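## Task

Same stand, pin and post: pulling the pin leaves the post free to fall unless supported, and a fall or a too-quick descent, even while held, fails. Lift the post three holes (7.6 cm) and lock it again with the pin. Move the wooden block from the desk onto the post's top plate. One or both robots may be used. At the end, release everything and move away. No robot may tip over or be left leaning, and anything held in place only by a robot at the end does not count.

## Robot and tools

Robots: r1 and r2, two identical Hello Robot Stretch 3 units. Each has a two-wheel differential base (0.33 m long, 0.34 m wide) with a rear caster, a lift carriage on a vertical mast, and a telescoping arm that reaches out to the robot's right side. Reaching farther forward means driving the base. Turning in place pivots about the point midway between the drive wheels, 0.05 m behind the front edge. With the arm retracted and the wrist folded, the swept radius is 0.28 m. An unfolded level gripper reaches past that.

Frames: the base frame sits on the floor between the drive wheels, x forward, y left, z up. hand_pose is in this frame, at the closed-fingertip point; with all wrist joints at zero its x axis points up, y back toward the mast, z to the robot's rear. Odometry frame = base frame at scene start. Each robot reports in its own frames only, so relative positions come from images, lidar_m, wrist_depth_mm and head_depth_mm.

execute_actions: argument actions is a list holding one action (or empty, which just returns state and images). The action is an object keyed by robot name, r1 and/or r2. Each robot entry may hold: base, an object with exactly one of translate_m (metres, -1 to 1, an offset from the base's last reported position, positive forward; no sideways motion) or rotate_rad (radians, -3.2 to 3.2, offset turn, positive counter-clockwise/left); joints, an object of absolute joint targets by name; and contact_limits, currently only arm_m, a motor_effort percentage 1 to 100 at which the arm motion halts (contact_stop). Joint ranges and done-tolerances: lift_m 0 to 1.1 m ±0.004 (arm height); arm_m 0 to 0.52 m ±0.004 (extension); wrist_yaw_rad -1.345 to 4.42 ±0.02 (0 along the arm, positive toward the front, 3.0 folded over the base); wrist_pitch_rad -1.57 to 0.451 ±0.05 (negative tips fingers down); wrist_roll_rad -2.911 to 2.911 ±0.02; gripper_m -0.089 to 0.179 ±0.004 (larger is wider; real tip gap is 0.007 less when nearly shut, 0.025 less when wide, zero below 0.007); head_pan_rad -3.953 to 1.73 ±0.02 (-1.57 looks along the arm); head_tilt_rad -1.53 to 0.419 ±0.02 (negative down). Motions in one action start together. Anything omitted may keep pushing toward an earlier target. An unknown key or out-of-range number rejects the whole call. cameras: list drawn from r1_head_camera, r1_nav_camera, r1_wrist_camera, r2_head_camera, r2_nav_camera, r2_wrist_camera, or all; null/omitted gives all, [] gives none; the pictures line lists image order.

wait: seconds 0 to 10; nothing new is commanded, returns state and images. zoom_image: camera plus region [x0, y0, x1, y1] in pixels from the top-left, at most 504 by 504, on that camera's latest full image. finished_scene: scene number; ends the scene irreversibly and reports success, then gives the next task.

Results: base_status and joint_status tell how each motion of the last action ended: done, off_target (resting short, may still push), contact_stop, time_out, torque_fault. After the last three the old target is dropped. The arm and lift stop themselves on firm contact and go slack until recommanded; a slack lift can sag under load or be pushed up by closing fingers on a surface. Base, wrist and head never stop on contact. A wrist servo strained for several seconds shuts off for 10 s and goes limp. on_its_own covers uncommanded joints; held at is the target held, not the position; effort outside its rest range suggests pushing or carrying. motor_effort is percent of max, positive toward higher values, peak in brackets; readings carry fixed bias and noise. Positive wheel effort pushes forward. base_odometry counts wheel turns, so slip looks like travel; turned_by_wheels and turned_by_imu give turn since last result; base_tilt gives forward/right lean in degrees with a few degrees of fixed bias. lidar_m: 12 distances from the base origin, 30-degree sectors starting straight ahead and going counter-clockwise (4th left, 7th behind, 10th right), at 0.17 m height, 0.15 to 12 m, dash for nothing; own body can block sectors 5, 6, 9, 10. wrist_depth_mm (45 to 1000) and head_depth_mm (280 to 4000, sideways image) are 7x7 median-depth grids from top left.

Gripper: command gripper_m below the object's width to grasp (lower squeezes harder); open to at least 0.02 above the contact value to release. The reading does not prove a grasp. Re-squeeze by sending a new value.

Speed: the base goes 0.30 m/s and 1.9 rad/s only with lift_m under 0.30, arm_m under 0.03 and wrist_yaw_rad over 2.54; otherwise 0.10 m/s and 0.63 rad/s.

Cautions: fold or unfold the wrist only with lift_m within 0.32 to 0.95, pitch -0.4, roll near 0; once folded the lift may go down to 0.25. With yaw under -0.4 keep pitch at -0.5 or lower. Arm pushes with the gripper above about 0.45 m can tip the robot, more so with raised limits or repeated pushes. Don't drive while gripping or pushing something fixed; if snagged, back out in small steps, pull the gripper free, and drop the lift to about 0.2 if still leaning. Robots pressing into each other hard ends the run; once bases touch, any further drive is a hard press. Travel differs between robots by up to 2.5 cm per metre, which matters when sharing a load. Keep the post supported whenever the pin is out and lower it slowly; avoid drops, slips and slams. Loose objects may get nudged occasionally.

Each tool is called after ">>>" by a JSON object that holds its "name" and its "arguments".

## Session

>>> {"name": "execute_actions", "arguments": {"actions": []}}

Scene clock: 0.00 s.
r1.base_odometry: x=+0.000 y=+0.000 heading=+0.000 (m, m, rad; r1's odometry frame)
r1.turned_by_wheels: +0.000 (rad since the last result)
r1.turned_by_imu: +0.000 (rad since the last result)
r1.base_tilt: forward=+0.6 right=-0.6 (deg)
r1.lidar_m: 1.96 3.30 3.42 3.30 1.88 1.01 0.85 0.85 0.96 1.10 1.10 1.24
r1.head_depth_mm: 1900 1850 1821 1808 1819 1808 1803 / 2111 2251 2233 2194 2162 2161 2044 / 2149 2835 2879 2792 2777 2640 2208 / 2165 3337 - 3814 3781 3117 2202 / 2194 3384 - - - 3155 2173 / 2227 3438 - - - 3075 2172 / 2241 3520 - - - 3008 2151
r1.base_status: not commanded
r1.joint_positions: lift_m=+0.530 arm_m=+0.002 wrist_yaw_rad=+2.859 wrist_pitch_rad=-0.347 wrist_roll_rad=+0.015 gripper_m=+0.037 head_pan_rad=+0.010 head_tilt_rad=-0.017
r1.joint_status: not commanded
r1.motor_effort: left_wheel=-1 right_wheel=-1 lift_m=+36 arm_m=+0 wrist_yaw_rad=+1 wrist_pitch_rad=+7 wrist_roll_rad=+0 gripper_m=-1 head_pan_rad=+0 head_tilt_rad=+2 (%)
r1.hand_pose: x=+0.0436 y=+0.0769 z=+0.5584 quat_wxyz=(+0.219, +0.711, +0.022, +0.667) (m; r1's base frame)
r1.wrist_depth_mm: - - - - - - - / - - - - - - - / - - - - - - - / - - - - - - - / - - - - - - - / 883 885 - 905 942 943 956 / 753 - 754 780 759 793 805
r2.base_odometry: x=+0.000 y=+0.000 heading=+0.000 (m, m, rad; r2's odometry frame)
r2.turned_by_wheels: +0.000 (rad since the last result)
r2.turned_by_imu: +0.000 (rad since the last result)
r2.base_tilt: forward=-0.5 right=-0.9 (deg)
r2.lidar_m: 3.30 3.89 1.86 3.48 1.86 1.02 0.86 0.86 0.97 1.61 2.60 2.95
r2.head_depth_mm: 1756 2568 3895 - - 3391 2246 / 1758 2553 - - - 3008 2239 / 1747 2568 - - - 3371 2232 / 1320 2581 - - - 3362 2246 / 1755 2276 3861 3794 3787 3391 2236 / 1762 2571 3713 3788 3671 3348 2219 / 1784 2598 3535 3548 3550 3325 2231
r2.base_status: not commanded
r2.joint_positions: lift_m=+0.529 arm_m=+0.002 wrist_yaw_rad=+2.931 wrist_pitch_rad=-0.584 wrist_roll_rad=-0.005 gripper_m=+0.037 head_pan_rad=+0.005 head_tilt_rad=+0.012
r2.joint_status: not commanded
r2.motor_effort: left_wheel=+0 right_wheel=+0 lift_m=+22 arm_m=+0 wrist_yaw_rad=+0 wrist_pitch_rad=+4 wrist_roll_rad=+0 gripper_m=+0 head_pan_rad=+0 head_tilt_rad=+2 (%)
r2.hand_pose: x=+0.0208 y=+0.0492 z=+0.5067 quat_wxyz=(+0.274, +0.693, +0.132, +0.654) (m; r2's base frame)
r2.wrist_depth_mm: - - - - - - - / - - - - - - - / - - - - - - - / 992 - 967 969 980 979 997 / 848 834 875 870 859 845 840 / 730 734 - 742 750 728 731 / 643 648 - 658 634 644 644
pictures: r1_head_camera (sideways: a quarter turn clockwise sets it upright), r1_nav_camera (sideways: a quarter turn counterclockwise sets it upright), r1_wrist_camera, r2_head_camera (sideways: a quarter turn clockwise sets it upright), r2_nav_camera (sideways: a quarter turn counterclockwise sets it upright), r2_wrist_camera
Images, in order (width x height): r1_head_camera 896x504, r1_nav_camera 672x504, r1_wrist_camera 644x364, r2_head_camera 896x504, r2_nav_camera 672x504, r2_wrist_camera 644x364.

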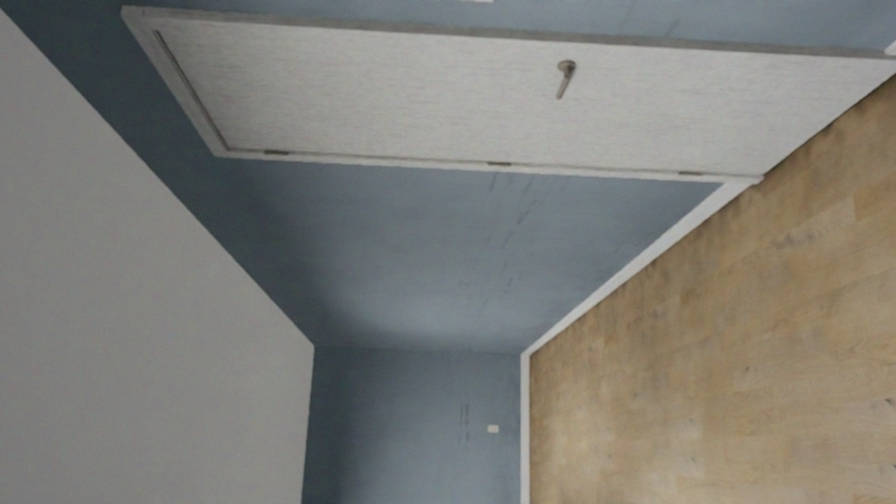

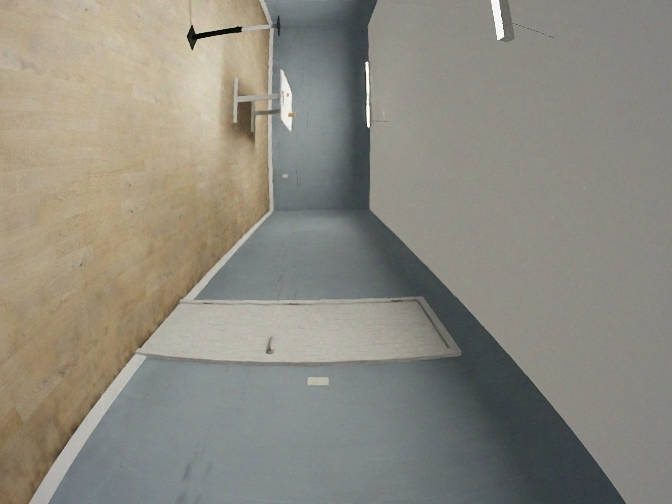

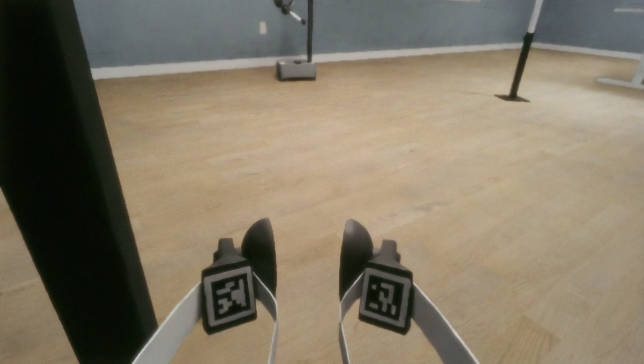

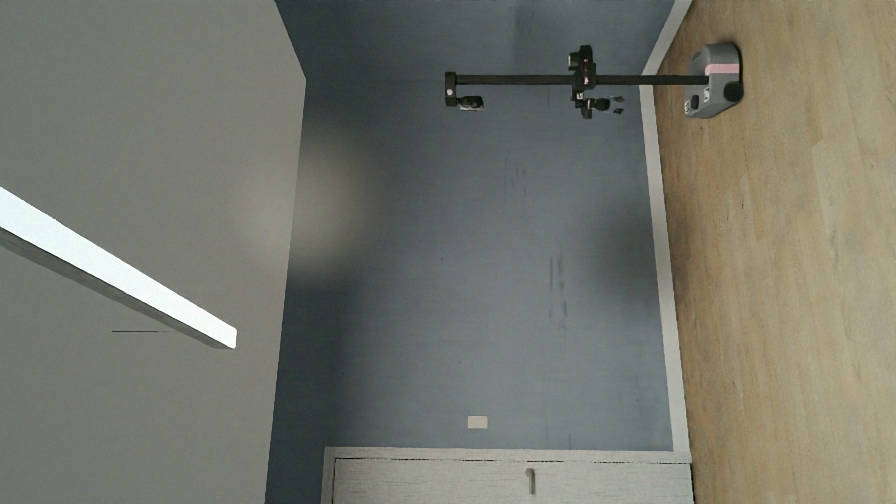

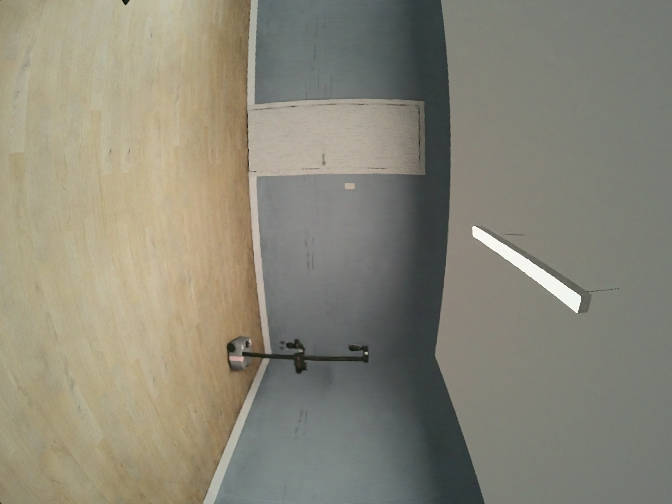

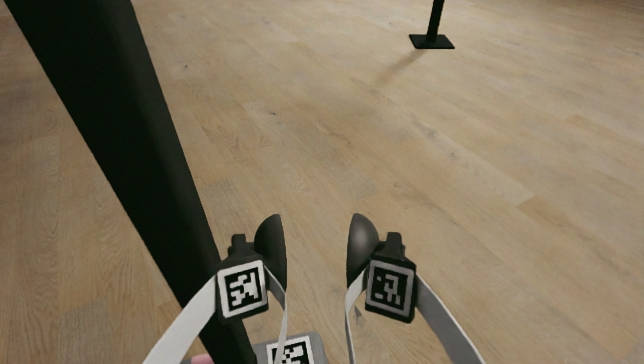

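>>> {"name": "execute_actions", "arguments": {"actions": [{"r1":{"joints":{"head_pan_rad":0.75,"head_tilt_rad":-0.3,"lift_m":0.27,"wrist_pitch_rad":-0.4,"wrist_yaw_rad":3.0}},"r2":{"joints":{"head_pan_rad":1.2,"head_tilt_rad":-0.4,"lift_m":0.27,"wrist_pitch_rad":-0.4,"wrist_yaw_rad":3.0}}}], "cameras": ["r1_head_camera","r2_head_camera"]}}

Scene clock: 8.30 s.
r1.base_odometry: x=+0.000 y=+0.000 heading=+0.000 (m, m, rad; r1's odometry frame)
r1.turned_by_wheels: +0.000 (rad since the last result)
r1.turned_by_imu: +0.001 (rad since the last result)
r1.base_tilt: forward=+0.4 right=-0.7 (deg)
r1.lidar_m: 1.96 3.31 3.43 3.29 1.88 1.01 0.85 0.85 0.96 1.10 1.09 1.23
r1.head_depth_mm: - - - - 2673 1962 1567 / - - - - 2665 1962 1548 / - - - - 2620 1928 1550 / - - - 3722 2596 1936 1546 / - - - - 2587 1931 1541 / - - - - 2589 1919 1536 / - - - 3875 2556 1908 1524
r1.base_status: not commanded
r1.joint_positions: lift_m=+0.270 arm_m=+0.002 wrist_yaw_rad=+2.998 wrist_pitch_rad=-0.417 wrist_roll_rad=+0.015 gripper_m=+0.037 head_pan_rad=+0.743 head_tilt_rad=-0.296
r1.joint_status: all done
r1.motor_effort: left_wheel=-1(1) right_wheel=+0(0) lift_m=+27(30) arm_m=-1(1) wrist_yaw_rad=+2(3) wrist_pitch_rad=+7(7) wrist_roll_rad=+0(0) gripper_m=+1(1) head_pan_rad=+3(28) head_tilt_rad=-2(23) (%)
r1.hand_pose: x=+0.0110 y=+0.0755 z=+0.2832 quat_wxyz=(+0.197, +0.705, +0.095, +0.674) (m; r1's base frame)
r1.wrist_depth_mm: - - - - - - - / - - - - - - - / 978 - 965 - - - - / 732 - 763 765 777 799 821 / 593 609 633 621 638 652 642 / 494 499 - 536 538 529 530 / 457 - - - 437 453 456
r2.base_odometry: x=+0.000 y=+0.000 heading=+0.000 (m, m, rad; r2's odometry frame)
r2.turned_by_wheels: +0.000 (rad since the last result)
r2.turned_by_imu: +0.001 (rad since the last result)
r2.base_tilt: forward=-0.5 right=-0.9 (deg)
r2.lidar_m: 3.30 3.90 1.86 3.47 1.86 1.02 0.86 0.86 0.97 1.61 2.60 2.95
r2.head_depth_mm: 3806 - - 3406 2306 1727 1385 / - - - 3431 2272 1725 1385 / - - - 3198 2164 1716 1387 / - - - 3402 2297 1705 1381 / - - - 3412 2267 1727 1377 / - - - 3424 2258 1707 1375 / - - - 3322 2241 1711 1373
r2.base_status: not commanded
r2.joint_positions: lift_m=+0.270 arm_m=+0.002 wrist_yaw_rad=+2.997 wrist_pitch_rad=-0.420 wrist_roll_rad=-0.005 gripper_m=+0.037 head_pan_rad=+1.193 head_tilt_rad=-0.395
r2.joint_status: all done
r2.motor_effort: left_wheel=-1(0) right_wheel=+0(0) lift_m=+16(20) arm_m=+0(0) wrist_yaw_rad=+3(1) wrist_pitch_rad=+8(10) wrist_roll_rad=+0(0) gripper_m=+0(0) head_pan_rad=+4(32) head_tilt_rad=-3(23) (%)
r2.hand_pose: x=+0.0110 y=+0.0750 z=+0.2827 quat_wxyz=(+0.197, +0.698, +0.098, +0.681) (m; r2's base frame)
r2.wrist_depth_mm: - - - - - - - / - - - - - - - / - - - - - - 988 / 764 761 758 750 756 753 745 / 616 615 634 616 631 605 603 / 509 507 - 528 526 503 498 / 445 - - - 426 430 432
pictures: r1_head_camera (sideways: a quarter turn clockwise sets it upright), r2_head_camera (sideways: a quarter turn clockwise sets it upright)
Images, in order (width x height): r1_head_camera 896x504, r2_head_camera 896x504.

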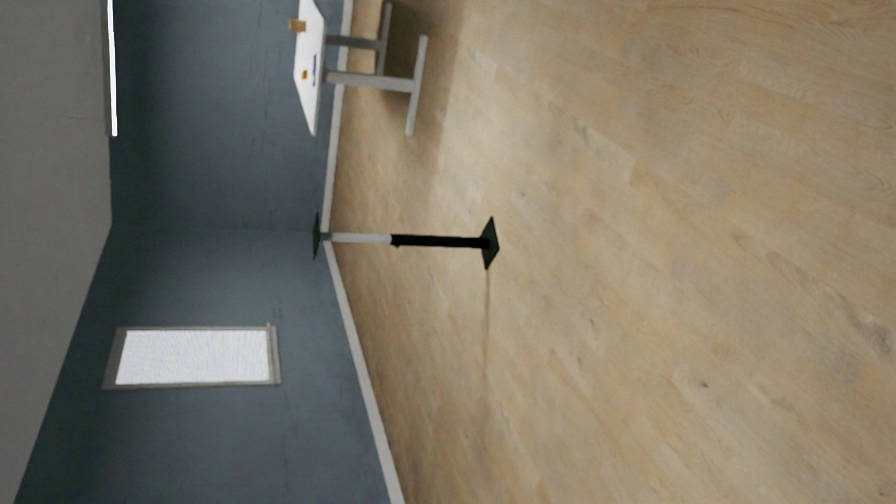

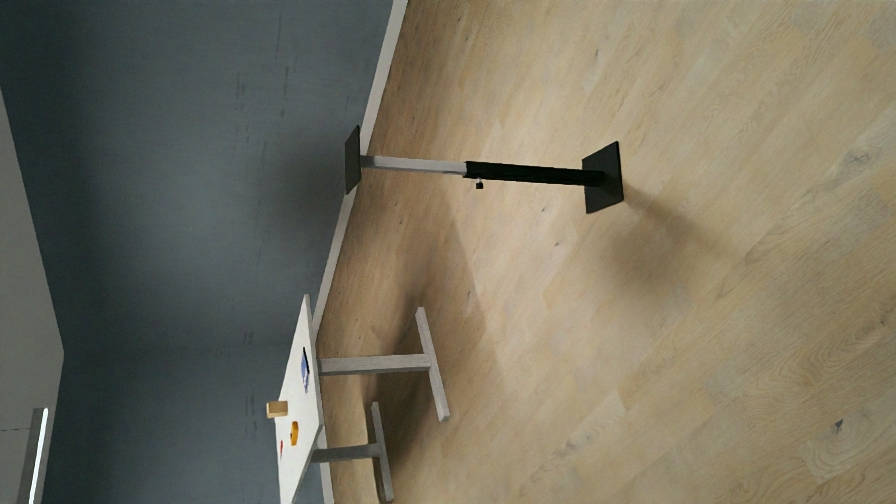

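>>> {"name": "execute_actions", "arguments": {"actions": [{"r1":{"base":{"rotate_rad":0.615},"joints":{"head_pan_rad":0.5,"head_tilt_rad":-0.6}},"r2":{"base":{"rotate_rad":1.42},"joints":{"head_pan_rad":-1.57,"head_tilt_rad":-0.8}}}], "cameras": []}}

>>> {"name": "execute_actions", "arguments": {"actions": [{"r1":{"base":{"translate_m":1}},"r2":{"base":{"translate_m":1}}}], "cameras": []}}

>>> {"name": "execute_actions", "arguments": {"actions": [{"r1":{"base":{"translate_m":1}},"r2":{"base":{"translate_m":0.81}}}], "cameras": ["r1_head_camera","r2_head_camera"]}}

Scene clock: 17.93 s.
r1.base_odometry: x=+0.000 y=+0.000 heading=+0.615 (m, m, rad; r1's odometry frame)
r1.turned_by_wheels: +0.615 (rad since the last result)
r1.turned_by_imu: +0.615 (rad since the last result)
r1.base_tilt: forward=+0.3 right=-0.6 (deg)
r1.lidar_m: 3.31 3.30 3.69 1.61 0.96 0.85 0.85 1.01 1.10 1.10 1.30 2.31
r1.head_depth_mm: - - 2974 2235 1770 1461 1253 / - - 2945 2201 1758 1463 1248 / - - 2966 2203 1757 1452 1250 / - - 2965 2190 1749 1452 1248 / 3886 - 2934 2179 1751 1455 1243 / 3563 3687 2936 2177 1736 1450 1242 / 3375 3592 2918 2165 1740 1447 1245
r1.base_status: done
r1.joint_positions: lift_m=+0.270 arm_m=+0.002 wrist_yaw_rad=+2.998 wrist_pitch_rad=-0.417 wrist_roll_rad=+0.015 gripper_m=+0.037 head_pan_rad=+0.507 head_tilt_rad=-0.593
r1.joint_status: all done
r1.motor_effort: left_wheel=-2(8) right_wheel=+2(9) lift_m=+28(28) arm_m=+0(0) wrist_yaw_rad=+2(2) wrist_pitch_rad=+7(7) wrist_roll_rad=-1(0) gripper_m=+0(0) head_pan_rad=-2(16) head_tilt_rad=-4(24) (%)
r1.hand_pose: x=+0.0109 y=+0.0755 z=+0.2832 quat_wxyz=(+0.197, +0.705, +0.095, +0.674) (m; r1's base frame)
r1.wrist_depth_mm: 896 - - - - - - / 931 - - - - - - / 896 - 986 - - - - / 724 - 756 784 782 793 808 / 596 607 634 615 634 631 658 / 498 502 - 533 527 530 534 / 451 - - - 438 457 457
r2.base_odometry: x=+0.000 y=+0.000 heading=+1.420 (m, m, rad; r2's odometry frame)
r2.turned_by_wheels: +1.420 (rad since the last result)
r2.turned_by_imu: +1.440 (rad since the last result)
r2.base_tilt: forward=-0.5 right=-0.9 (deg)
r2.lidar_m: 3.47 2.67 1.14 0.87 0.87 0.91 1.30 2.59 2.75 3.27 3.89 1.86
r2.head_depth_mm: 3106 3053 2270 1820 1513 1292 1129 / 3541 3026 2282 1805 1505 1295 1128 / 3700 2995 2280 1798 1511 1290 1132 / 3738 3024 2271 1794 1509 1284 1119 / 3544 3007 2228 1796 1495 1283 1117 / 3354 2981 2235 1796 1499 1276 1127 / 3261 2973 2229 1782 1497 1274 1118
r2.base_status: done
r2.joint_positions: lift_m=+0.270 arm_m=+0.002 wrist_yaw_rad=+2.997 wrist_pitch_rad=-0.420 wrist_roll_rad=-0.005 gripper_m=+0.037 head_pan_rad=-1.563 head_tilt_rad=-0.790
r2.joint_status: all done
r2.motor_effort: left_wheel=-1(5) right_wheel=+0(6) lift_m=+16(16) arm_m=+0(0) wrist_yaw_rad=+3(3) wrist_pitch_rad=+8(7) wrist_roll_rad=+0(0) gripper_m=+0(0) head_pan_rad=-2(30) head_tilt_rad=-4(29) (%)
r2.hand_pose: x=+0.0110 y=+0.0750 z=+0.2827 quat_wxyz=(+0.197, +0.698, +0.098, +0.681) (m; r2's base frame)
r2.wrist_depth_mm: 656 - 863 - - - - / 702 - 942 - - - - / 735 - 964 - 994 - - / 742 765 746 764 756 750 748 / 608 597 654 621 631 600 600 / 512 505 - 523 527 499 506 / 448 - - - 428 431 432
pictures: none
No camera images: the call's "cameras" was empty. Leave "cameras" out to get every camera's image.

Scene clock: 22.87 s.
r1.base_odometry: x=+0.817 y=+0.577 heading=+0.615 (m, m, rad; r1's odometry frame)
r1.turned_by_wheels: +0.000 (rad since the last result)
r1.turned_by_imu: +0.003 (rad since the last result)
r1.base_tilt: forward=+0.5 right=-0.6 (deg)
r1.lidar_m: 2.30 2.67 3.40 3.40 2.05 1.81 1.82 1.58 1.39 1.40 1.63 3.00
r1.head_depth_mm: - - 2859 2230 1762 1459 1247 / - - 2990 2216 1760 1459 1252 / - - 2962 2197 1747 1456 1251 / 3790 - 2817 2185 1758 1456 1247 / 3526 3670 2698 2178 1747 1453 1239 / 3294 3553 2908 2196 1742 1446 1244 / 3128 3375 2892 2177 1732 1443 1238
r1.base_status: done
r1.joint_positions: lift_m=+0.270 arm_m=+0.002 wrist_yaw_rad=+2.998 wrist_pitch_rad=-0.417 wrist_roll_rad=+0.015 gripper_m=+0.037 head_pan_rad=+0.507 head_tilt_rad=-0.594
r1.joint_status: not commanded
r1.motor_effort: left_wheel=-2(5) right_wheel=+2(10) lift_m=+28(29) arm_m=-1(0) wrist_yaw_rad=+2(2) wrist_pitch_rad=+7(7) wrist_roll_rad=+0(0) gripper_m=+0(1) head_pan_rad=-2(2) head_tilt_rad=-3(4) (%)
r1.hand_pose: x=+0.0108 y=+0.0755 z=+0.2831 quat_wxyz=(+0.197, +0.705, +0.095, +0.675) (m; r1's base frame)
r1.wrist_depth_mm: - - - - - - - / - - - - - - - / 954 - - - - - - / 730 - 757 782 789 812 800 / 591 603 639 621 621 639 652 / 494 499 - 533 534 528 537 / 454 - - - 434 453 452
r2.base_odometry: x=+0.150 y=+0.989 heading=+1.420 (m, m, rad; r2's odometry frame)
r2.turned_by_wheels: +0.000 (rad since the last result)
r2.turned_by_imu: +0.004 (rad since the last result)
r2.base_tilt: forward=-0.5 right=-0.9 (deg)
r2.lidar_m: 2.46 4.00 1.73 1.32 1.31 1.38 2.00 3.51 2.66 2.65 1.01 1.00
r2.head_depth_mm: 3695 2914 2285 1825 1518 1292 1130 / 3629 2629 2290 1817 1514 1292 1130 / 3544 3085 2268 1802 1508 1290 1130 / 3281 3025 2270 1816 1512 1290 1122 / 3168 3029 2239 1796 1489 1285 1121 / 2986 2968 2242 1798 1486 1282 1118 / 2861 3013 2245 1783 1482 1279 1120
r2.base_status: done
r2.joint_positions: lift_m=+0.270 arm_m=+0.002 wrist_yaw_rad=+2.998 wrist_pitch_rad=-0.419 wrist_roll_rad=-0.005 gripper_m=+0.037 head_pan_rad=-1.563 head_tilt_rad=-0.790
r2.joint_status: not commanded
r2.motor_effort: left_wheel=-1(5) right_wheel=+2(6) lift_m=+16(16) arm_m=-1(1) wrist_yaw_rad=+2(2) wrist_pitch_rad=+7(8) wrist_roll_rad=+0(0) gripper_m=+0(0) head_pan_rad=-3(3) head_tilt_rad=-5(4) (%)
r2.hand_pose: x=+0.0109 y=+0.0751 z=+0.2828 quat_wxyz=(+0.196, +0.698, +0.098, +0.681) (m; r2's base frame)
r2.wrist_depth_mm: 992 - - - - - - / - - - - - - - / - - - - - - 997 / 773 740 760 772 762 769 752 / 618 607 639 627 632 602 613 / 506 504 - 532 523 510 509 / 448 - - - 429 434 434
pictures: none
No camera images: the call's "cameras" was empty. Leave "cameras" out to get every camera's image.

Scene clock: 27.80 s.
r1.base_odometry: x=+1.634 y=+1.154 heading=+0.615 (m, m, rad; r1's odometry frame)
r1.turned_by_wheels: +0.000 (rad since the last result)
r1.turned_by_imu: +0.003 (rad since the last result)
r1.base_tilt: forward=+0.6 right=-0.7 (deg)
r1.lidar_m: 2.87 1.33 3.10 3.10 3.14 2.77 2.78 1.91 1.67 1.68 2.01 3.67
r1.head_depth_mm: - - 3009 2219 1752 1472 1258 / - - 2706 2043 1730 1458 1256 / 3745 - 2799 2156 1713 1449 1249 / 3406 3690 2266 2125 1754 1454 1244 / 3229 3524 2955 2192 1743 1445 1243 / 3020 3272 2934 2191 1747 1447 1240 / 2844 3058 2890 2181 1737 1452 1238
r1.base_status: done
r1.joint_positions: lift_m=+0.270 arm_m=+0.002 wrist_yaw_rad=+2.998 wrist_pitch_rad=-0.417 wrist_roll_rad=+0.015 gripper_m=+0.037 head_pan_rad=+0.507 head_tilt_rad=-0.594
r1.joint_status: not commanded
r1.motor_effort: left_wheel=-2(6) right_wheel=+2(10) lift_m=+28(28) arm_m=-1(1) wrist_yaw_rad=+2(2) wrist_pitch_rad=+7(7) wrist_roll_rad=+0(0) gripper_m=+0(0) head_pan_rad=-2(2) head_tilt_rad=-3(3) (%)
r1.hand_pose: x=+0.0108 y=+0.0755 z=+0.2831 quat_wxyz=(+0.197, +0.705, +0.095, +0.674) (m; r1's base frame)
r1.wrist_depth_mm: - - - - - - - / - - - - - - - / 953 - 991 - - - - / 719 - 759 768 785 793 821 / 597 599 629 619 641 634 650 / 502 498 - 526 532 535 540 / 461 - - - 436 455 455
r2.base_odometry: x=+0.272 y=+1.789 heading=+1.420 (m, m, rad; r2's odometry frame)
r2.turned_by_wheels: +0.000 (rad since the last result)
r2.turned_by_imu: +0.004 (rad since the last result)
r2.base_tilt: forward=-0.5 right=-0.9 (deg)
r2.lidar_m: 1.65 4.54 2.18 1.69 1.66 1.76 2.54 4.25 2.02 0.71 3.12 3.31
r2.head_depth_mm: 3448 2817 2094 1807 1506 1290 1134 / 3250 3056 2181 1817 1518 1295 1132 / 3155 3010 819 1761 1476 1285 1124 / 2926 3000 2116 1814 1460 1280 1123 / 2814 3023 2276 1797 1491 1285 1116 / 2701 2881 2220 1789 1497 1279 1120 / 2602 2814 2218 1788 1484 1276 1120
r2.base_status: done
r2.joint_positions: lift_m=+0.270 arm_m=+0.002 wrist_yaw_rad=+2.998 wrist_pitch_rad=-0.419 wrist_roll_rad=-0.005 gripper_m=+0.037 head_pan_rad=-1.563 head_tilt_rad=-0.790
r2.joint_status: not commanded
r2.motor_effort: left_wheel=-2(5) right_wheel=+2(7) lift_m=+16(16) arm_m=+0(0) wrist_yaw_rad=+2(2) wrist_pitch_rad=+7(7) wrist_roll_rad=+0(0) gripper_m=+0(0) head_pan_rad=-2(3) head_tilt_rad=-6(4) (%)
r2.hand_pose: x=+0.0109 y=+0.0751 z=+0.2828 quat_wxyz=(+0.196, +0.698, +0.098, +0.681) (m; r2's base frame)
r2.wrist_depth_mm: - - - - - - - / - - - - - - - / - - - - - - - / 759 744 757 758 769 761 762 / 618 602 655 617 629 613 598 / 514 509 - 531 522 510 504 / 446 - - - 428 433 435
pictures: r1_head_camera (sideways: a quarter turn clockwise sets it upright), r2_head_camera (sideways: a quarter turn clockwise sets it upright)
Images, in order (width x height): r1_head_camera 896x504, r2_head_camera 896x504.

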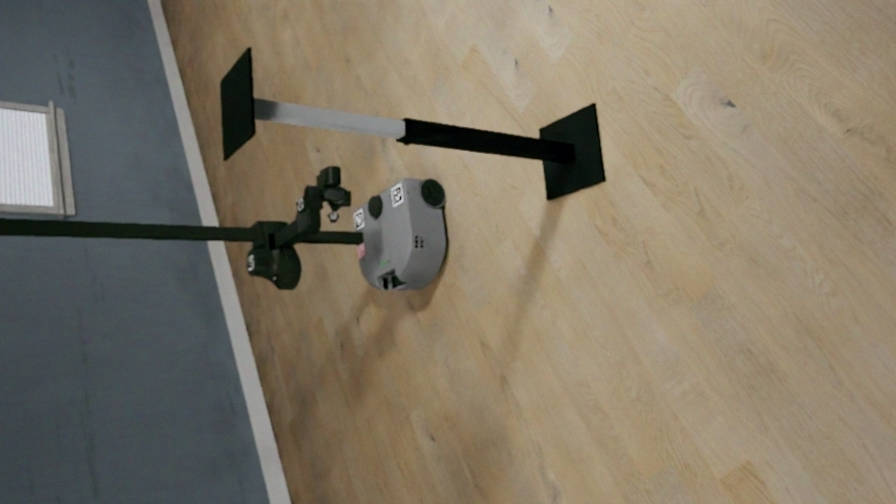

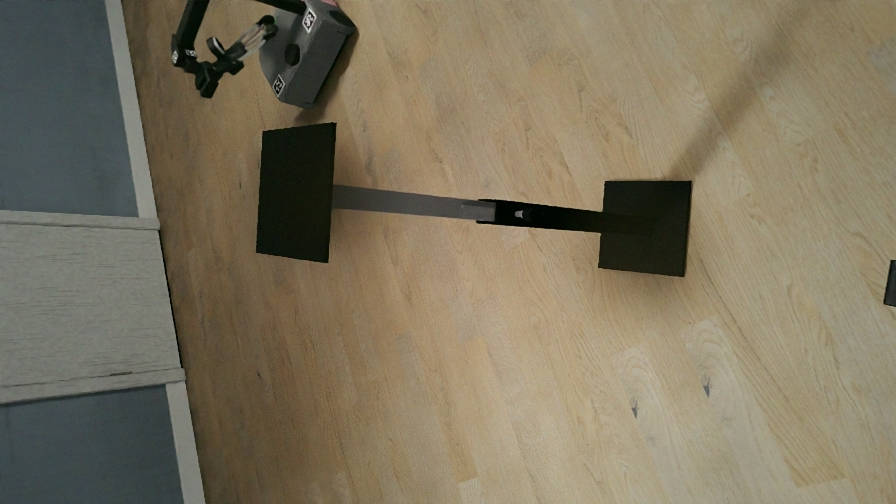

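>>> {"name": "execute_actions", "arguments": {"actions": [{"r1":{"base":{"translate_m":0.76}},"r2":{"base":{"rotate_rad":-0.085},"joints":{"lift_m":0.45,"wrist_yaw_rad":0}}}], "cameras": []}}

>>> {"name": "execute_actions", "arguments": {"actions": [{"r1":{"base":{"rotate_rad":2.234},"joints":{"head_pan_rad":-1.57,"head_tilt_rad":-0.8}},"r2":{"base":{"translate_m":0.055},"joints":{"lift_m":0.4,"wrist_pitch_rad":0,"gripper_m":0.06,"arm_m":0.12}}}], "cameras": []}}

>>> {"name": "execute_actions", "arguments": {"actions": [{"r1":{"joints":{"lift_m":0.72,"wrist_yaw_rad":0,"gripper_m":0.1}}}], "cameras": []}}

>>> {"name": "execute_actions", "arguments": {"actions": [{"r1":{"joints":{"wrist_pitch_rad":0,"arm_m":0.08}}}], "cameras": ["r1_head_camera","r2_head_camera","r1_wrist_camera","r2_wrist_camera"]}}

Scene clock: 41.63 s.
r1.base_odometry: x=+2.255 y=+1.592 heading=+0.615 (m, m, rad; r1's odometry frame)
r1.turned_by_wheels: +0.000 (rad since the last result)
r1.turned_by_imu: +0.003 (rad since the last result)
r1.base_tilt: forward=+0.3 right=-0.5 (deg)
r1.lidar_m: 2.12 0.66 2.86 2.87 3.42 3.50 3.53 2.13 1.89 1.92 2.29 4.19
r1.head_depth_mm: - - 2989 2230 1776 1460 1251 / 3795 - 2969 2181 1757 1463 1256 / 3482 3838 2939 2212 1759 1454 1249 / 3187 3531 2929 2196 1750 1451 1246 / 2997 3271 2971 773 1649 1386 1210 / 2761 3015 1483 769 1624 1448 1238 / 2609 2831 2557 2108 1684 1451 1242
r1.base_status: done
r1.joint_positions: lift_m=+0.270 arm_m=+0.002 wrist_yaw_rad=+2.998 wrist_pitch_rad=-0.418 wrist_roll_rad=+0.015 gripper_m=+0.037 head_pan_rad=+0.507 head_tilt_rad=-0.594
r1.joint_status: not commanded
r1.motor_effort: left_wheel=-2(5) right_wheel=+1(10) lift_m=+28(28) arm_m=-1(1) wrist_yaw_rad=+0(2) wrist_pitch_rad=+7(7) wrist_roll_rad=+0(0) gripper_m=+2(1) head_pan_rad=-2(2) head_tilt_rad=-3(4) (%)
r1.hand_pose: x=+0.0108 y=+0.0755 z=+0.2831 quat_wxyz=(+0.197, +0.705, +0.095, +0.674) (m; r1's base frame)
r1.wrist_depth_mm: - - - - - - - / - - - - - - - / 984 - - - - - - / 727 - 761 763 778 757 805 / 592 602 636 611 635 636 642 / 498 502 - 531 532 524 533 / 458 - - - 437 457 456
r2.base_odometry: x=+0.272 y=+1.789 heading=+1.335 (m, m, rad; r2's odometry frame)
r2.turned_by_wheels: -0.085 (rad since the last result)
r2.turned_by_imu: -0.086 (rad since the last result)
r2.base_tilt: forward=-0.5 right=-0.9 (deg)
r2.lidar_m: 1.66 4.53 2.38 1.72 1.67 1.71 2.32 4.23 4.39 0.71 3.12 3.22
r2.head_depth_mm: 3742 3080 2275 1820 1511 1296 1132 / 3495 3081 2267 1805 1520 1294 1125 / 3179 2765 1605 1761 1504 1291 1149 / 3118 2985 812 1702 1476 1300 - / 2899 2990 2135 1799 1493 1280 1122 / 2770 2958 2262 1781 1495 1284 1121 / 2641 2811 2224 1788 1482 1282 1119
r2.base_status: done
r2.joint_positions: lift_m=+0.450 arm_m=+0.002 wrist_yaw_rad=+0.003 wrist_pitch_rad=-0.419 wrist_roll_rad=-0.005 gripper_m=+0.037 head_pan_rad=-1.563 head_tilt_rad=-0.790
r2.joint_status: all done
r2.motor_effort: left_wheel=+1(6) right_wheel=-2(5) lift_m=+28(29) arm_m=+0(0) wrist_yaw_rad=-5(5) wrist_pitch_rad=+7(7) wrist_roll_rad=+0(0) gripper_m=+0(1) head_pan_rad=-2(3) head_tilt_rad=-4(5) (%)
r2.hand_pose: x=-0.0208 y=-0.3712 z=+0.4621 quat_wxyz=(+0.694, +0.149, -0.689, -0.146) (m; r2's base frame)
r2.wrist_depth_mm: - - - - - - - / - - - - - - - / - - - - - - - / - - - - - - - / 897 882 914 864 932 895 887 / 736 746 761 705 756 733 732 / 636 638 635 631 626 629 627
pictures: none
No camera images: the call's "cameras" was empty. Leave "cameras" out to get every camera's image.

Scene clock: 44.17 s.
r1.base_odometry: x=+2.255 y=+1.592 heading=+2.849 (m, m, rad; r1's odometry frame)
r1.turned_by_wheels: +2.234 (rad since the last result)
r1.turned_by_imu: +2.224 (rad since the last result)
r1.base_tilt: forward=+0.4 right=-0.5 (deg)
r1.lidar_m: 3.74 3.50 3.06 2.03 1.92 1.95 2.49 2.12 4.54 0.66 2.86 2.90
r1.head_depth_mm: 3437 2653 2115 1744 1484 1300 1157 / 3305 2675 2096 1737 1490 1297 1155 / 3126 2674 1986 1736 1487 1294 1156 / 2982 1545 746 1657 1412 1278 1151 / 2816 1437 1702 1695 1494 1290 1150 / 2676 2625 2087 1743 1481 1296 1157 / 2558 2645 2099 1740 1486 1299 1143
r1.base_status: done
r1.joint_positions: lift_m=+0.270 arm_m=+0.002 wrist_yaw_rad=+2.998 wrist_pitch_rad=-0.418 wrist_roll_rad=+0.015 gripper_m=+0.037 head_pan_rad=-1.563 head_tilt_rad=-0.791
r1.joint_status: all done
r1.motor_effort: left_wheel=-2(8) right_wheel=+1(11) lift_m=+28(28) arm_m=-1(1) wrist_yaw_rad=+1(2) wrist_pitch_rad=+7(7) wrist_roll_rad=+0(1) gripper_m=+0(0) head_pan_rad=-2(31) head_tilt_rad=-4(23) (%)
r1.hand_pose: x=+0.0108 y=+0.0755 z=+0.2831 quat_wxyz=(+0.197, +0.705, +0.095, +0.674) (m; r1's base frame)
r1.wrist_depth_mm: - - - - - - - / - - - - - - - / 964 - - - - - - / 736 - 770 781 787 805 818 / 596 616 637 626 625 636 650 / 498 499 - 534 544 529 532 / 452 - - - 437 456 455
r2.base_odometry: x=+0.285 y=+1.843 heading=+1.335 (m, m, rad; r2's odometry frame)
r2.turned_by_wheels: +0.000 (rad since the last result)
r2.turned_by_imu: +0.001 (rad since the last result)
r2.base_tilt: forward=-0.5 right=-0.8 (deg)
r2.lidar_m: 1.60 4.49 2.42 1.75 1.69 1.74 2.36 4.27 4.43 0.72 3.09 3.21
r2.head_depth_mm: 3672 3051 2286 1822 1513 1296 1136 / 3466 3048 2195 1817 1507 1287 1126 / 3275 3073 820 1770 1497 1317 - / 2939 2902 1442 1684 1494 1335 1104 / 2926 3004 2159 1722 1496 1283 1125 / 2743 2875 2255 1784 1485 1280 1117 / 2568 2813 2213 1783 1485 1270 1114
r2.base_status: done
r2.joint_positions: lift_m=+0.400 arm_m=+0.120 wrist_yaw_rad=+0.002 wrist_pitch_rad=-0.023 wrist_roll_rad=-0.005 gripper_m=+0.060 head_pan_rad=-1.563 head_tilt_rad=-0.790
r2.joint_status: all done
r2.motor_effort: left_wheel=+1(3) right_wheel=-2(2) lift_m=+16(25) arm_m=+3(2) wrist_yaw_rad=-3(4) wrist_pitch_rad=+9(10) wrist_roll_rad=+0(0) gripper_m=+0(76) head_pan_rad=-2(2) head_tilt_rad=-5(4) (%)
r2.hand_pose: x=-0.0209 y=-0.5203 z=+0.5092 quat_wxyz=(+0.709, +0.009, -0.705, -0.008) (m; r2's base frame)
r2.wrist_depth_mm: - - - - - - - / - - - - - - - / - - - - - - - / - - - 923 - - - / - - - - - - - / - - - 975 - - - / 956 947 919 879 920 915 900
pictures: none
No camera images: the call's "cameras" was empty. Leave "cameras" out to get every camera's image.

Scene clock: 49.10 s.
r1.base_odometry: x=+2.255 y=+1.592 heading=+2.849 (m, m, rad; r1's odometry frame)
r1.turned_by_wheels: +0.000 (rad since the last result)
r1.turned_by_imu: +0.001 (rad since the last result)
r1.base_tilt: forward=+0.4 right=-0.7 (deg)
r1.lidar_m: 3.72 3.51 3.06 2.04 1.92 1.95 2.50 2.12 4.55 0.66 2.86 2.91
r1.head_depth_mm: 3404 2661 2121 1755 1489 1301 - / 3283 2666 2097 1757 1492 1304 - / 3160 2653 1990 1734 1492 - - / 2972 1550 743 1645 1424 1294 1149 / 2849 1443 1699 1698 1488 1298 1152 / 2667 2637 2087 1748 1481 1297 1146 / 2548 2641 2108 1735 1482 1294 1152
r1.base_status: not commanded
r1.joint_positions: lift_m=+0.720 arm_m=+0.002 wrist_yaw_rad=+0.002 wrist_pitch_rad=-0.418 wrist_roll_rad=+0.015 gripper_m=+0.100 head_pan_rad=-1.563 head_tilt_rad=-0.791
r1.joint_status: all done
r1.motor_effort: left_wheel=-2(2) right_wheel=+1(2) lift_m=+44(46) arm_m=-1(1) wrist_yaw_rad=-1(3) wrist_pitch_rad=+8(8) wrist_roll_rad=+0(1) gripper_m=-1(79) head_pan_rad=-2(2) head_tilt_rad=-5(4) (%)
r1.hand_pose: x=-0.0210 y=-0.3711 z=+0.7324 quat_wxyz=(+0.687, +0.147, -0.696, -0.147) (m; r1's base frame)
r1.wrist_depth_mm: - - - - - - - / - - - - - - - / - - - - - - - / - - - - - - - / - - - - - - - / - - - - - - - / 915 890 930 964 929 938 965
r2.base_odometry: x=+0.285 y=+1.843 heading=+1.335 (m, m, rad; r2's odometry frame)
r2.turned_by_wheels: +0.000 (rad since the last result)
r2.turned_by_imu: +0.001 (rad since the last result)
r2.base_tilt: forward=-0.5 right=-0.8 (deg)
r2.lidar_m: 1.60 4.50 2.41 1.75 1.70 1.74 2.36 4.28 4.43 0.71 3.08 3.20
r2.head_depth_mm: 3715 3050 2283 1826 1519 1294 1128 / 3521 3089 2239 1809 1511 1290 1126 / 3289 3049 818 1756 1504 1319 - / 1263 1552 1795 1688 1500 1323 1110 / 2764 3009 2254 1730 1502 1278 1120 / 2725 2893 2215 1781 1487 1276 1114 / 2631 2795 2222 1777 1482 1273 1117
r2.base_status: not commanded
r2.joint_positions: lift_m=+0.400 arm_m=+0.120 wrist_yaw_rad=+0.002 wrist_pitch_rad=-0.023 wrist_roll_rad=-0.005 gripper_m=+0.060 head_pan_rad=-1.563 head_tilt_rad=-0.790
r2.joint_status: not commanded
r2.motor_effort: left_wheel=+1(1) right_wheel=-2(2) lift_m=+16(16) arm_m=+3(3) wrist_yaw_rad=-3(3) wrist_pitch_rad=+9(9) wrist_roll_rad=+0(0) gripper_m=+0(0) head_pan_rad=-3(2) head_tilt_rad=-4(3) (%)
r2.hand_pose: x=-0.0209 y=-0.5203 z=+0.5092 quat_wxyz=(+0.709, +0.009, -0.705, -0.008) (m; r2's base frame)
r2.wrist_depth_mm: - - - 824 - - - / - - - - - - - / - - - - - - - / - - - - - - - / - - - - - - - / - - - 989 - - - / 936 951 938 899 902 920 919
pictures: none
No camera images: the call's "cameras" was empty. Leave "cameras" out to get every camera's image.

Scene clock: 50.87 s.
r1.base_odometry: x=+2.255 y=+1.592 heading=+2.849 (m, m, rad; r1's odometry frame)
r1.turned_by_wheels: +0.000 (rad since the last result)
r1.turned_by_imu: +0.000 (rad since the last result)
r1.base_tilt: forward=+0.5 right=-0.6 (deg)
r1.lidar_m: 3.71 3.51 3.06 2.04 1.92 1.95 2.50 2.12 4.56 0.66 2.86 2.91
r1.head_depth_mm: 3448 2659 2104 1747 1495 - - / 3286 2641 2126 1749 1515 - 1134 / 3159 2677 1997 1744 - - 1154 / 2964 1542 746 1648 1197 1285 1148 / 2852 1437 1690 1688 1485 1297 1154 / 2686 2632 2085 1741 1483 1295 1152 / 2563 2636 2107 1734 1484 1294 1147
r1.base_status: not commanded
r1.joint_positions: lift_m=+0.720 arm_m=+0.080 wrist_yaw_rad=+0.002 wrist_pitch_rad=-0.025 wrist_roll_rad=+0.015 gripper_m=+0.100 head_pan_rad=-1.563 head_tilt_rad=-0.791
r1.joint_status: all done
r1.motor_effort: left_wheel=-2(2) right_wheel=+2(2) lift_m=+45(45) arm_m=+6(1) wrist_yaw_rad=-2(1) wrist_pitch_rad=+11(11) wrist_roll_rad=+0(0) gripper_m=+0(1) head_pan_rad=-2(2) head_tilt_rad=-4(4) (%)
r1.hand_pose: x=-0.0210 y=-0.4801 z=+0.8279 quat_wxyz=(+0.702, +0.010, -0.712, -0.009) (m; r1's base frame)
r1.wrist_depth_mm: - - - - - - - / - - - - - - - / - - - - - - - / - - - - - - - / - - 360 - - - - / - - 554 - - - - / - - - - - - -
r2.base_odometry: x=+0.285 y=+1.843 heading=+1.335 (m, m, rad; r2's odometry frame)
r2.turned_by_wheels: +0.000 (rad since the last result)
r2.turned_by_imu: +0.000 (rad since the last result)
r2.base_tilt: forward=-0.5 right=-0.8 (deg)
r2.lidar_m: 1.60 4.49 2.41 1.74 1.69 1.74 2.37 4.28 4.41 0.71 3.09 3.20
r2.head_depth_mm: 3768 3015 2276 1827 1508 1297 1128 / 3513 3035 2199 1812 1500 1288 1128 / 3279 3042 818 1751 1505 1317 - / 1264 1091 1780 1688 1508 1331 1100 / 2770 3009 2263 1721 1492 1282 1115 / 2745 2857 2237 1789 1486 1279 1117 / 2611 2848 2237 1782 1488 1275 1118
r2.base_status: not commanded
r2.joint_positions: lift_m=+0.400 arm_m=+0.120 wrist_yaw_rad=+0.002 wrist_pitch_rad=-0.023 wrist_roll_rad=-0.005 gripper_m=+0.060 head_pan_rad=-1.563 head_tilt_rad=-0.790
r2.joint_status: not commanded
r2.motor_effort: left_wheel=+1(0) right_wheel=-1(1) lift_m=+16(16) arm_m=+3(3) wrist_yaw_rad=-3(3) wrist_pitch_rad=+9(9) wrist_roll_rad=+0(0) gripper_m=+0(0) head_pan_rad=-3(2) head_tilt_rad=-4(5) (%)
r2.hand_pose: x=-0.0209 y=-0.5203 z=+0.5092 quat_wxyz=(+0.709, +0.009, -0.705, -0.008) (m; r2's base frame)
r2.wrist_depth_mm: - - - - - - - / - - - - - - - / - - - - - - - / - - - - - - - / - - - - - - - / - - - - - - - / 933 938 923 875 914 926 911
pictures: r1_head_camera (sideways: a quarter turn clockwise sets it upright), r1_wrist_camera, r2_head_camera (sideways: a quarter turn clockwise sets it upright), r2_wrist_camera
Images, in order (width x height): r1_head_camera 896x504, r1_wrist_camera 644x364, r2_head_camera 896x504, r2_wrist_camera 644x364.

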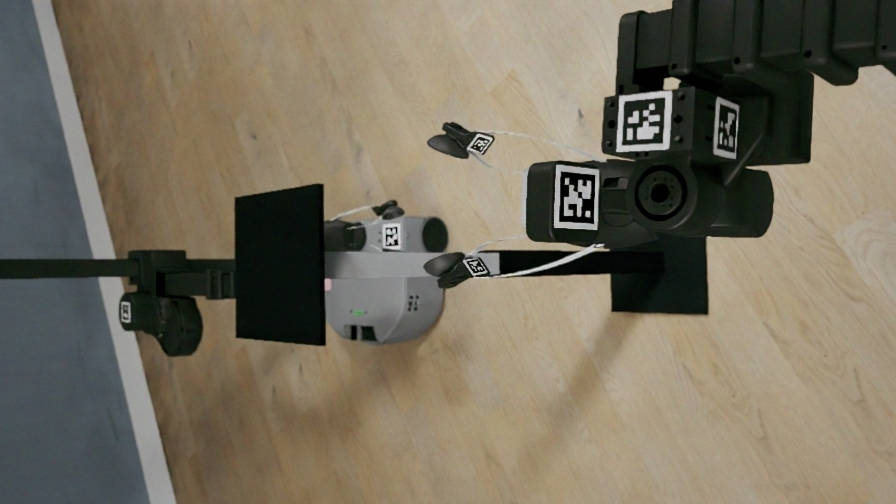

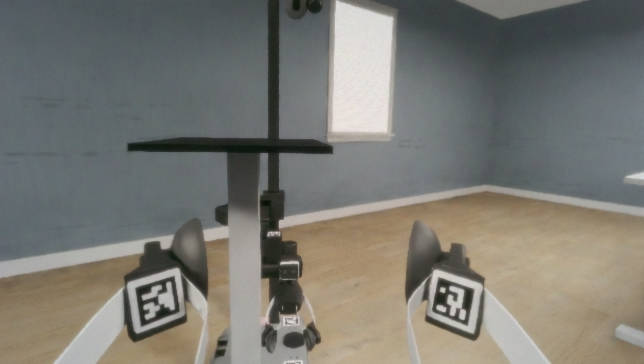

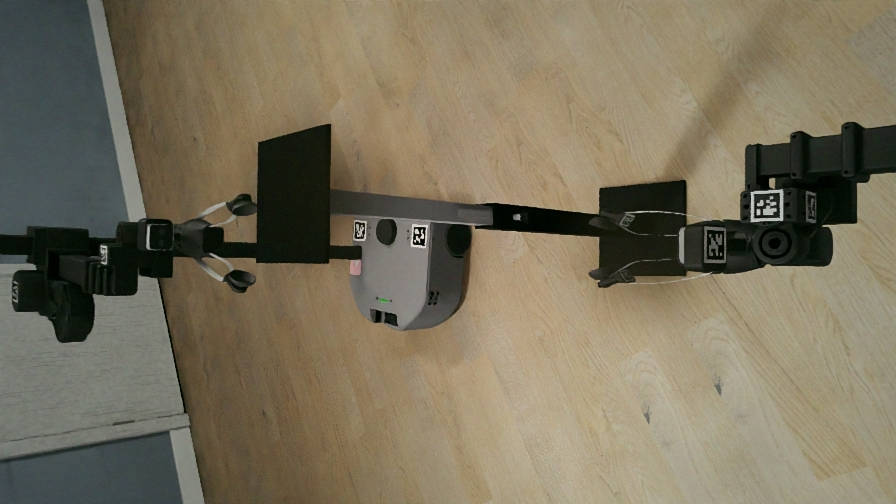

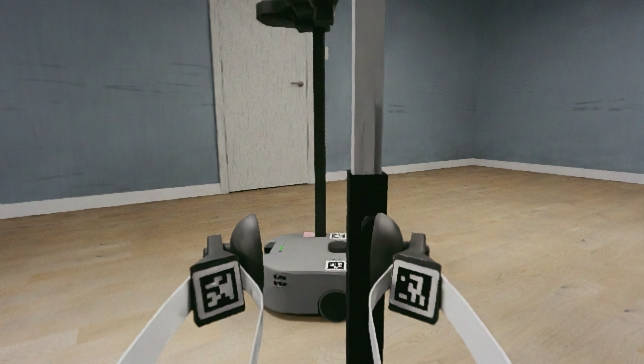

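>>> {"name": "execute_actions", "arguments": {"actions": [{"r1":{"base":{"translate_m":0.065},"joints":{"lift_m":0.71}},"r2":{"base":{"translate_m":-0.058},"joints":{"lift_m":0.386}}}], "cameras": []}}

>>> {"name": "execute_actions", "arguments": {"actions": [{"r1":{"joints":{"arm_m":0.27}},"r2":{"joints":{"arm_m":0.24}}}], "cameras": ["r1_wrist_camera","r2_wrist_camera"]}}

Scene clock: 57.13 s.
r1.base_odometry: x=+2.192 y=+1.611 heading=+2.848 (m, m, rad; r1's odometry frame)
r1.turned_by_wheels: +0.000 (rad since the last result)
r1.turned_by_imu: +0.001 (rad since the last result)
r1.base_tilt: forward=+0.6 right=-0.6 (deg)
r1.lidar_m: 3.69 3.45 3.11 2.08 1.96 1.99 2.55 2.18 4.52 0.66 2.82 2.87
r1.head_depth_mm: 3396 2656 2109 1742 1493 - - / 3231 2664 2049 1751 1514 - 1122 / 3128 2660 744 1702 1545 - 1137 / 2944 1494 819 1638 1495 1287 1148 / 2780 2406 2121 1697 1487 1299 1149 / 2646 2638 2093 1747 1490 1300 1147 / 2522 2627 2110 1742 1480 1296 1149
r1.base_status: done
r1.joint_positions: lift_m=+0.710 arm_m=+0.080 wrist_yaw_rad=+0.002 wrist_pitch_rad=-0.024 wrist_roll_rad=+0.015 gripper_m=+0.100 head_pan_rad=-1.563 head_tilt_rad=-0.791
r1.joint_status: all done
r1.motor_effort: left_wheel=-2(4) right_wheel=+2(6) lift_m=+28(37) arm_m=+6(6) wrist_yaw_rad=-1(1) wrist_pitch_rad=+11(11) wrist_roll_rad=+0(0) gripper_m=+0(0) head_pan_rad=-2(2) head_tilt_rad=-5(5) (%)
r1.hand_pose: x=-0.0210 y=-0.4801 z=+0.8187 quat_wxyz=(+0.702, +0.009, -0.712, -0.008) (m; r1's base frame)
r1.wrist_depth_mm: - - - - - - - / - - - - - - - / - - - - - - - / - - - - - - - / - - - - - - - / - - - - - - - / - - - - - - -
r2.base_odometry: x=+0.272 y=+1.786 heading=+1.335 (m, m, rad; r2's odometry frame)
r2.turned_by_wheels: +0.000 (rad since the last result)
r2.turned_by_imu: +0.001 (rad since the last result)
r2.base_tilt: forward=-0.5 right=-0.9 (deg)
r2.lidar_m: 1.66 4.54 2.37 1.72 1.67 1.71 2.32 4.22 4.39 0.71 3.11 3.25
r2.head_depth_mm: 3777 3111 2279 1825 1512 1295 1132 / 3538 3048 2291 1817 1498 1289 1127 / 3307 3025 2099 1812 1505 1297 - / 1286 1094 813 1662 1509 1330 1107 / 2806 3001 2169 1729 1505 1285 1120 / 2783 2959 2252 1786 1490 1282 1122 / 2655 2818 2214 1784 1495 1275 1121
r2.base_status: done
r2.joint_positions: lift_m=+0.386 arm_m=+0.120 wrist_yaw_rad=+0.002 wrist_pitch_rad=-0.022 wrist_roll_rad=-0.005 gripper_m=+0.060 head_pan_rad=-1.563 head_tilt_rad=-0.790
r2.joint_status: all done
r2.motor_effort: left_wheel=+1(2) right_wheel=-1(5) lift_m=+16(17) arm_m=+3(3) wrist_yaw_rad=-3(4) wrist_pitch_rad=+8(9) wrist_roll_rad=+0(0) gripper_m=+0(0) head_pan_rad=-2(3) head_tilt_rad=-4(4) (%)
r2.hand_pose: x=-0.0209 y=-0.5204 z=+0.4954 quat_wxyz=(+0.709, +0.009, -0.705, -0.007) (m; r2's base frame)
r2.wrist_depth_mm: - - - - - - - / - - - - - - - / - - - - - - - / - - - - - - - / - - - - - - - / - - - 960 - - - / 923 914 906 847 896 899 882
pictures: none
No camera images: the call's "cameras" was empty. Leave "cameras" out to get every camera's image.

Scene clock: 59.77 s.
r1.base_odometry: x=+2.192 y=+1.611 heading=+2.848 (m, m, rad; r1's odometry frame)
r1.turned_by_wheels: +0.000 (rad since the last result)
r1.turned_by_imu: +0.000 (rad since the last result)
r1.base_tilt: forward=+0.5 right=-0.7 (deg)
r1.lidar_m: 3.68 3.45 3.12 2.08 1.95 1.98 2.55 2.17 4.50 0.66 2.82 2.86
r1.head_depth_mm: 3406 2654 2121 1781 1538 - - / 3258 2651 2054 - 1459 1297 1150 / 3120 2675 720 - 1455 1291 1148 / 2954 1492 746 1652 1464 1285 1153 / 2783 2390 2100 1696 1493 1298 1152 / 2668 2669 2102 1732 1485 1299 1155 / 2528 2649 2098 1738 1486 1294 1150
r1.base_status: not commanded
r1.joint_positions: lift_m=+0.710 arm_m=+0.270 wrist_yaw_rad=+0.001 wrist_pitch_rad=-0.024 wrist_roll_rad=+0.015 gripper_m=+0.100 head_pan_rad=-1.563 head_tilt_rad=-0.791
r1.joint_status: all done
r1.motor_effort: left_wheel=-2(2) right_wheel=+2(1) lift_m=+28(27) arm_m=+6(8) wrist_yaw_rad=+0(1) wrist_pitch_rad=+11(11) wrist_roll_rad=+0(0) gripper_m=+1(0) head_pan_rad=-2(2) head_tilt_rad=-5(6) (%)
r1.hand_pose: x=-0.0211 y=-0.6701 z=+0.8188 quat_wxyz=(+0.702, +0.009, -0.712, -0.008) (m; r1's base frame)
r1.wrist_depth_mm: - - - - - - - / - - - - - - - / - - - - - - - / - - - 155 - - - / - - 999 160 - - - / - - 724 165 - - - / - - 547 170 - - -
r2.base_odometry: x=+0.272 y=+1.786 heading=+1.335 (m, m, rad; r2's odometry frame)
r2.turned_by_wheels: +0.000 (rad since the last result)
r2.turned_by_imu: +0.000 (rad since the last result)
r2.base_tilt: forward=-0.5 right=-0.8 (deg)
r2.lidar_m: 1.66 4.54 2.37 1.72 1.67 1.70 2.32 4.24 4.39 0.71 3.11 3.23
r2.head_depth_mm: 3867 3053 2310 1830 1505 1293 1130 / 3516 3044 2264 1797 1513 1290 1127 / 3324 3010 2117 1819 1502 - 1126 / 1301 944 812 1674 1469 1237 1125 / 2804 2894 2181 1721 1507 1276 1117 / 2764 2938 2232 1804 1488 1280 1118 / 2650 2791 2217 1774 1492 1275 1120
r2.base_status: not commanded
r2.joint_positions: lift_m=+0.386 arm_m=+0.240 wrist_yaw_rad=+0.002 wrist_pitch_rad=-0.022 wrist_roll_rad=-0.005 gripper_m=+0.060 head_pan_rad=-1.563 head_tilt_rad=-0.790
r2.joint_status: all done
r2.motor_effort: left_wheel=+1(1) right_wheel=-3(2) lift_m=+16(16) arm_m=+3(4) wrist_yaw_rad=-3(3) wrist_pitch_rad=+8(8) wrist_roll_rad=+0(0) gripper_m=+0(1) head_pan_rad=-1(2) head_tilt_rad=-6(4) (%)
r2.hand_pose: x=-0.0210 y=-0.6404 z=+0.4954 quat_wxyz=(+0.709, +0.009, -0.705, -0.007) (m; r2's base frame)
r2.wrist_depth_mm: - - - - - - - / - - - - - - - / - - - - - - - / - - - 242 - - - / - - - 243 - - - / - - - 251 - - - / 941 901 892 259 903 889 886
pictures: r1_wrist_camera, r2_wrist_camera
Images, in order (width x height): r1_wrist_camera 644x364, r2_wrist_camera 644x364.

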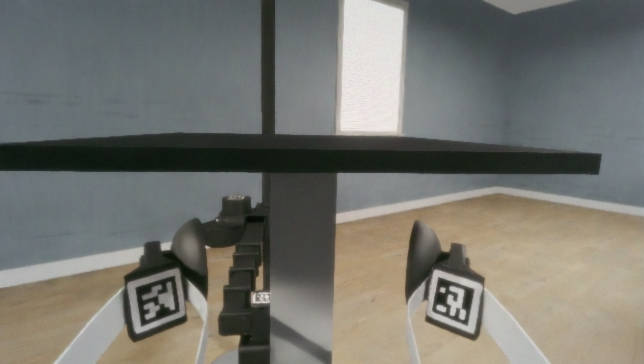

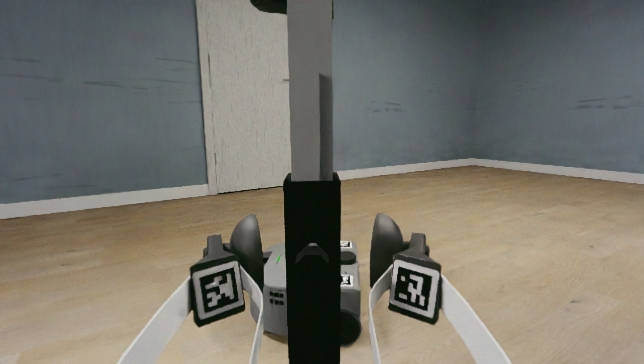

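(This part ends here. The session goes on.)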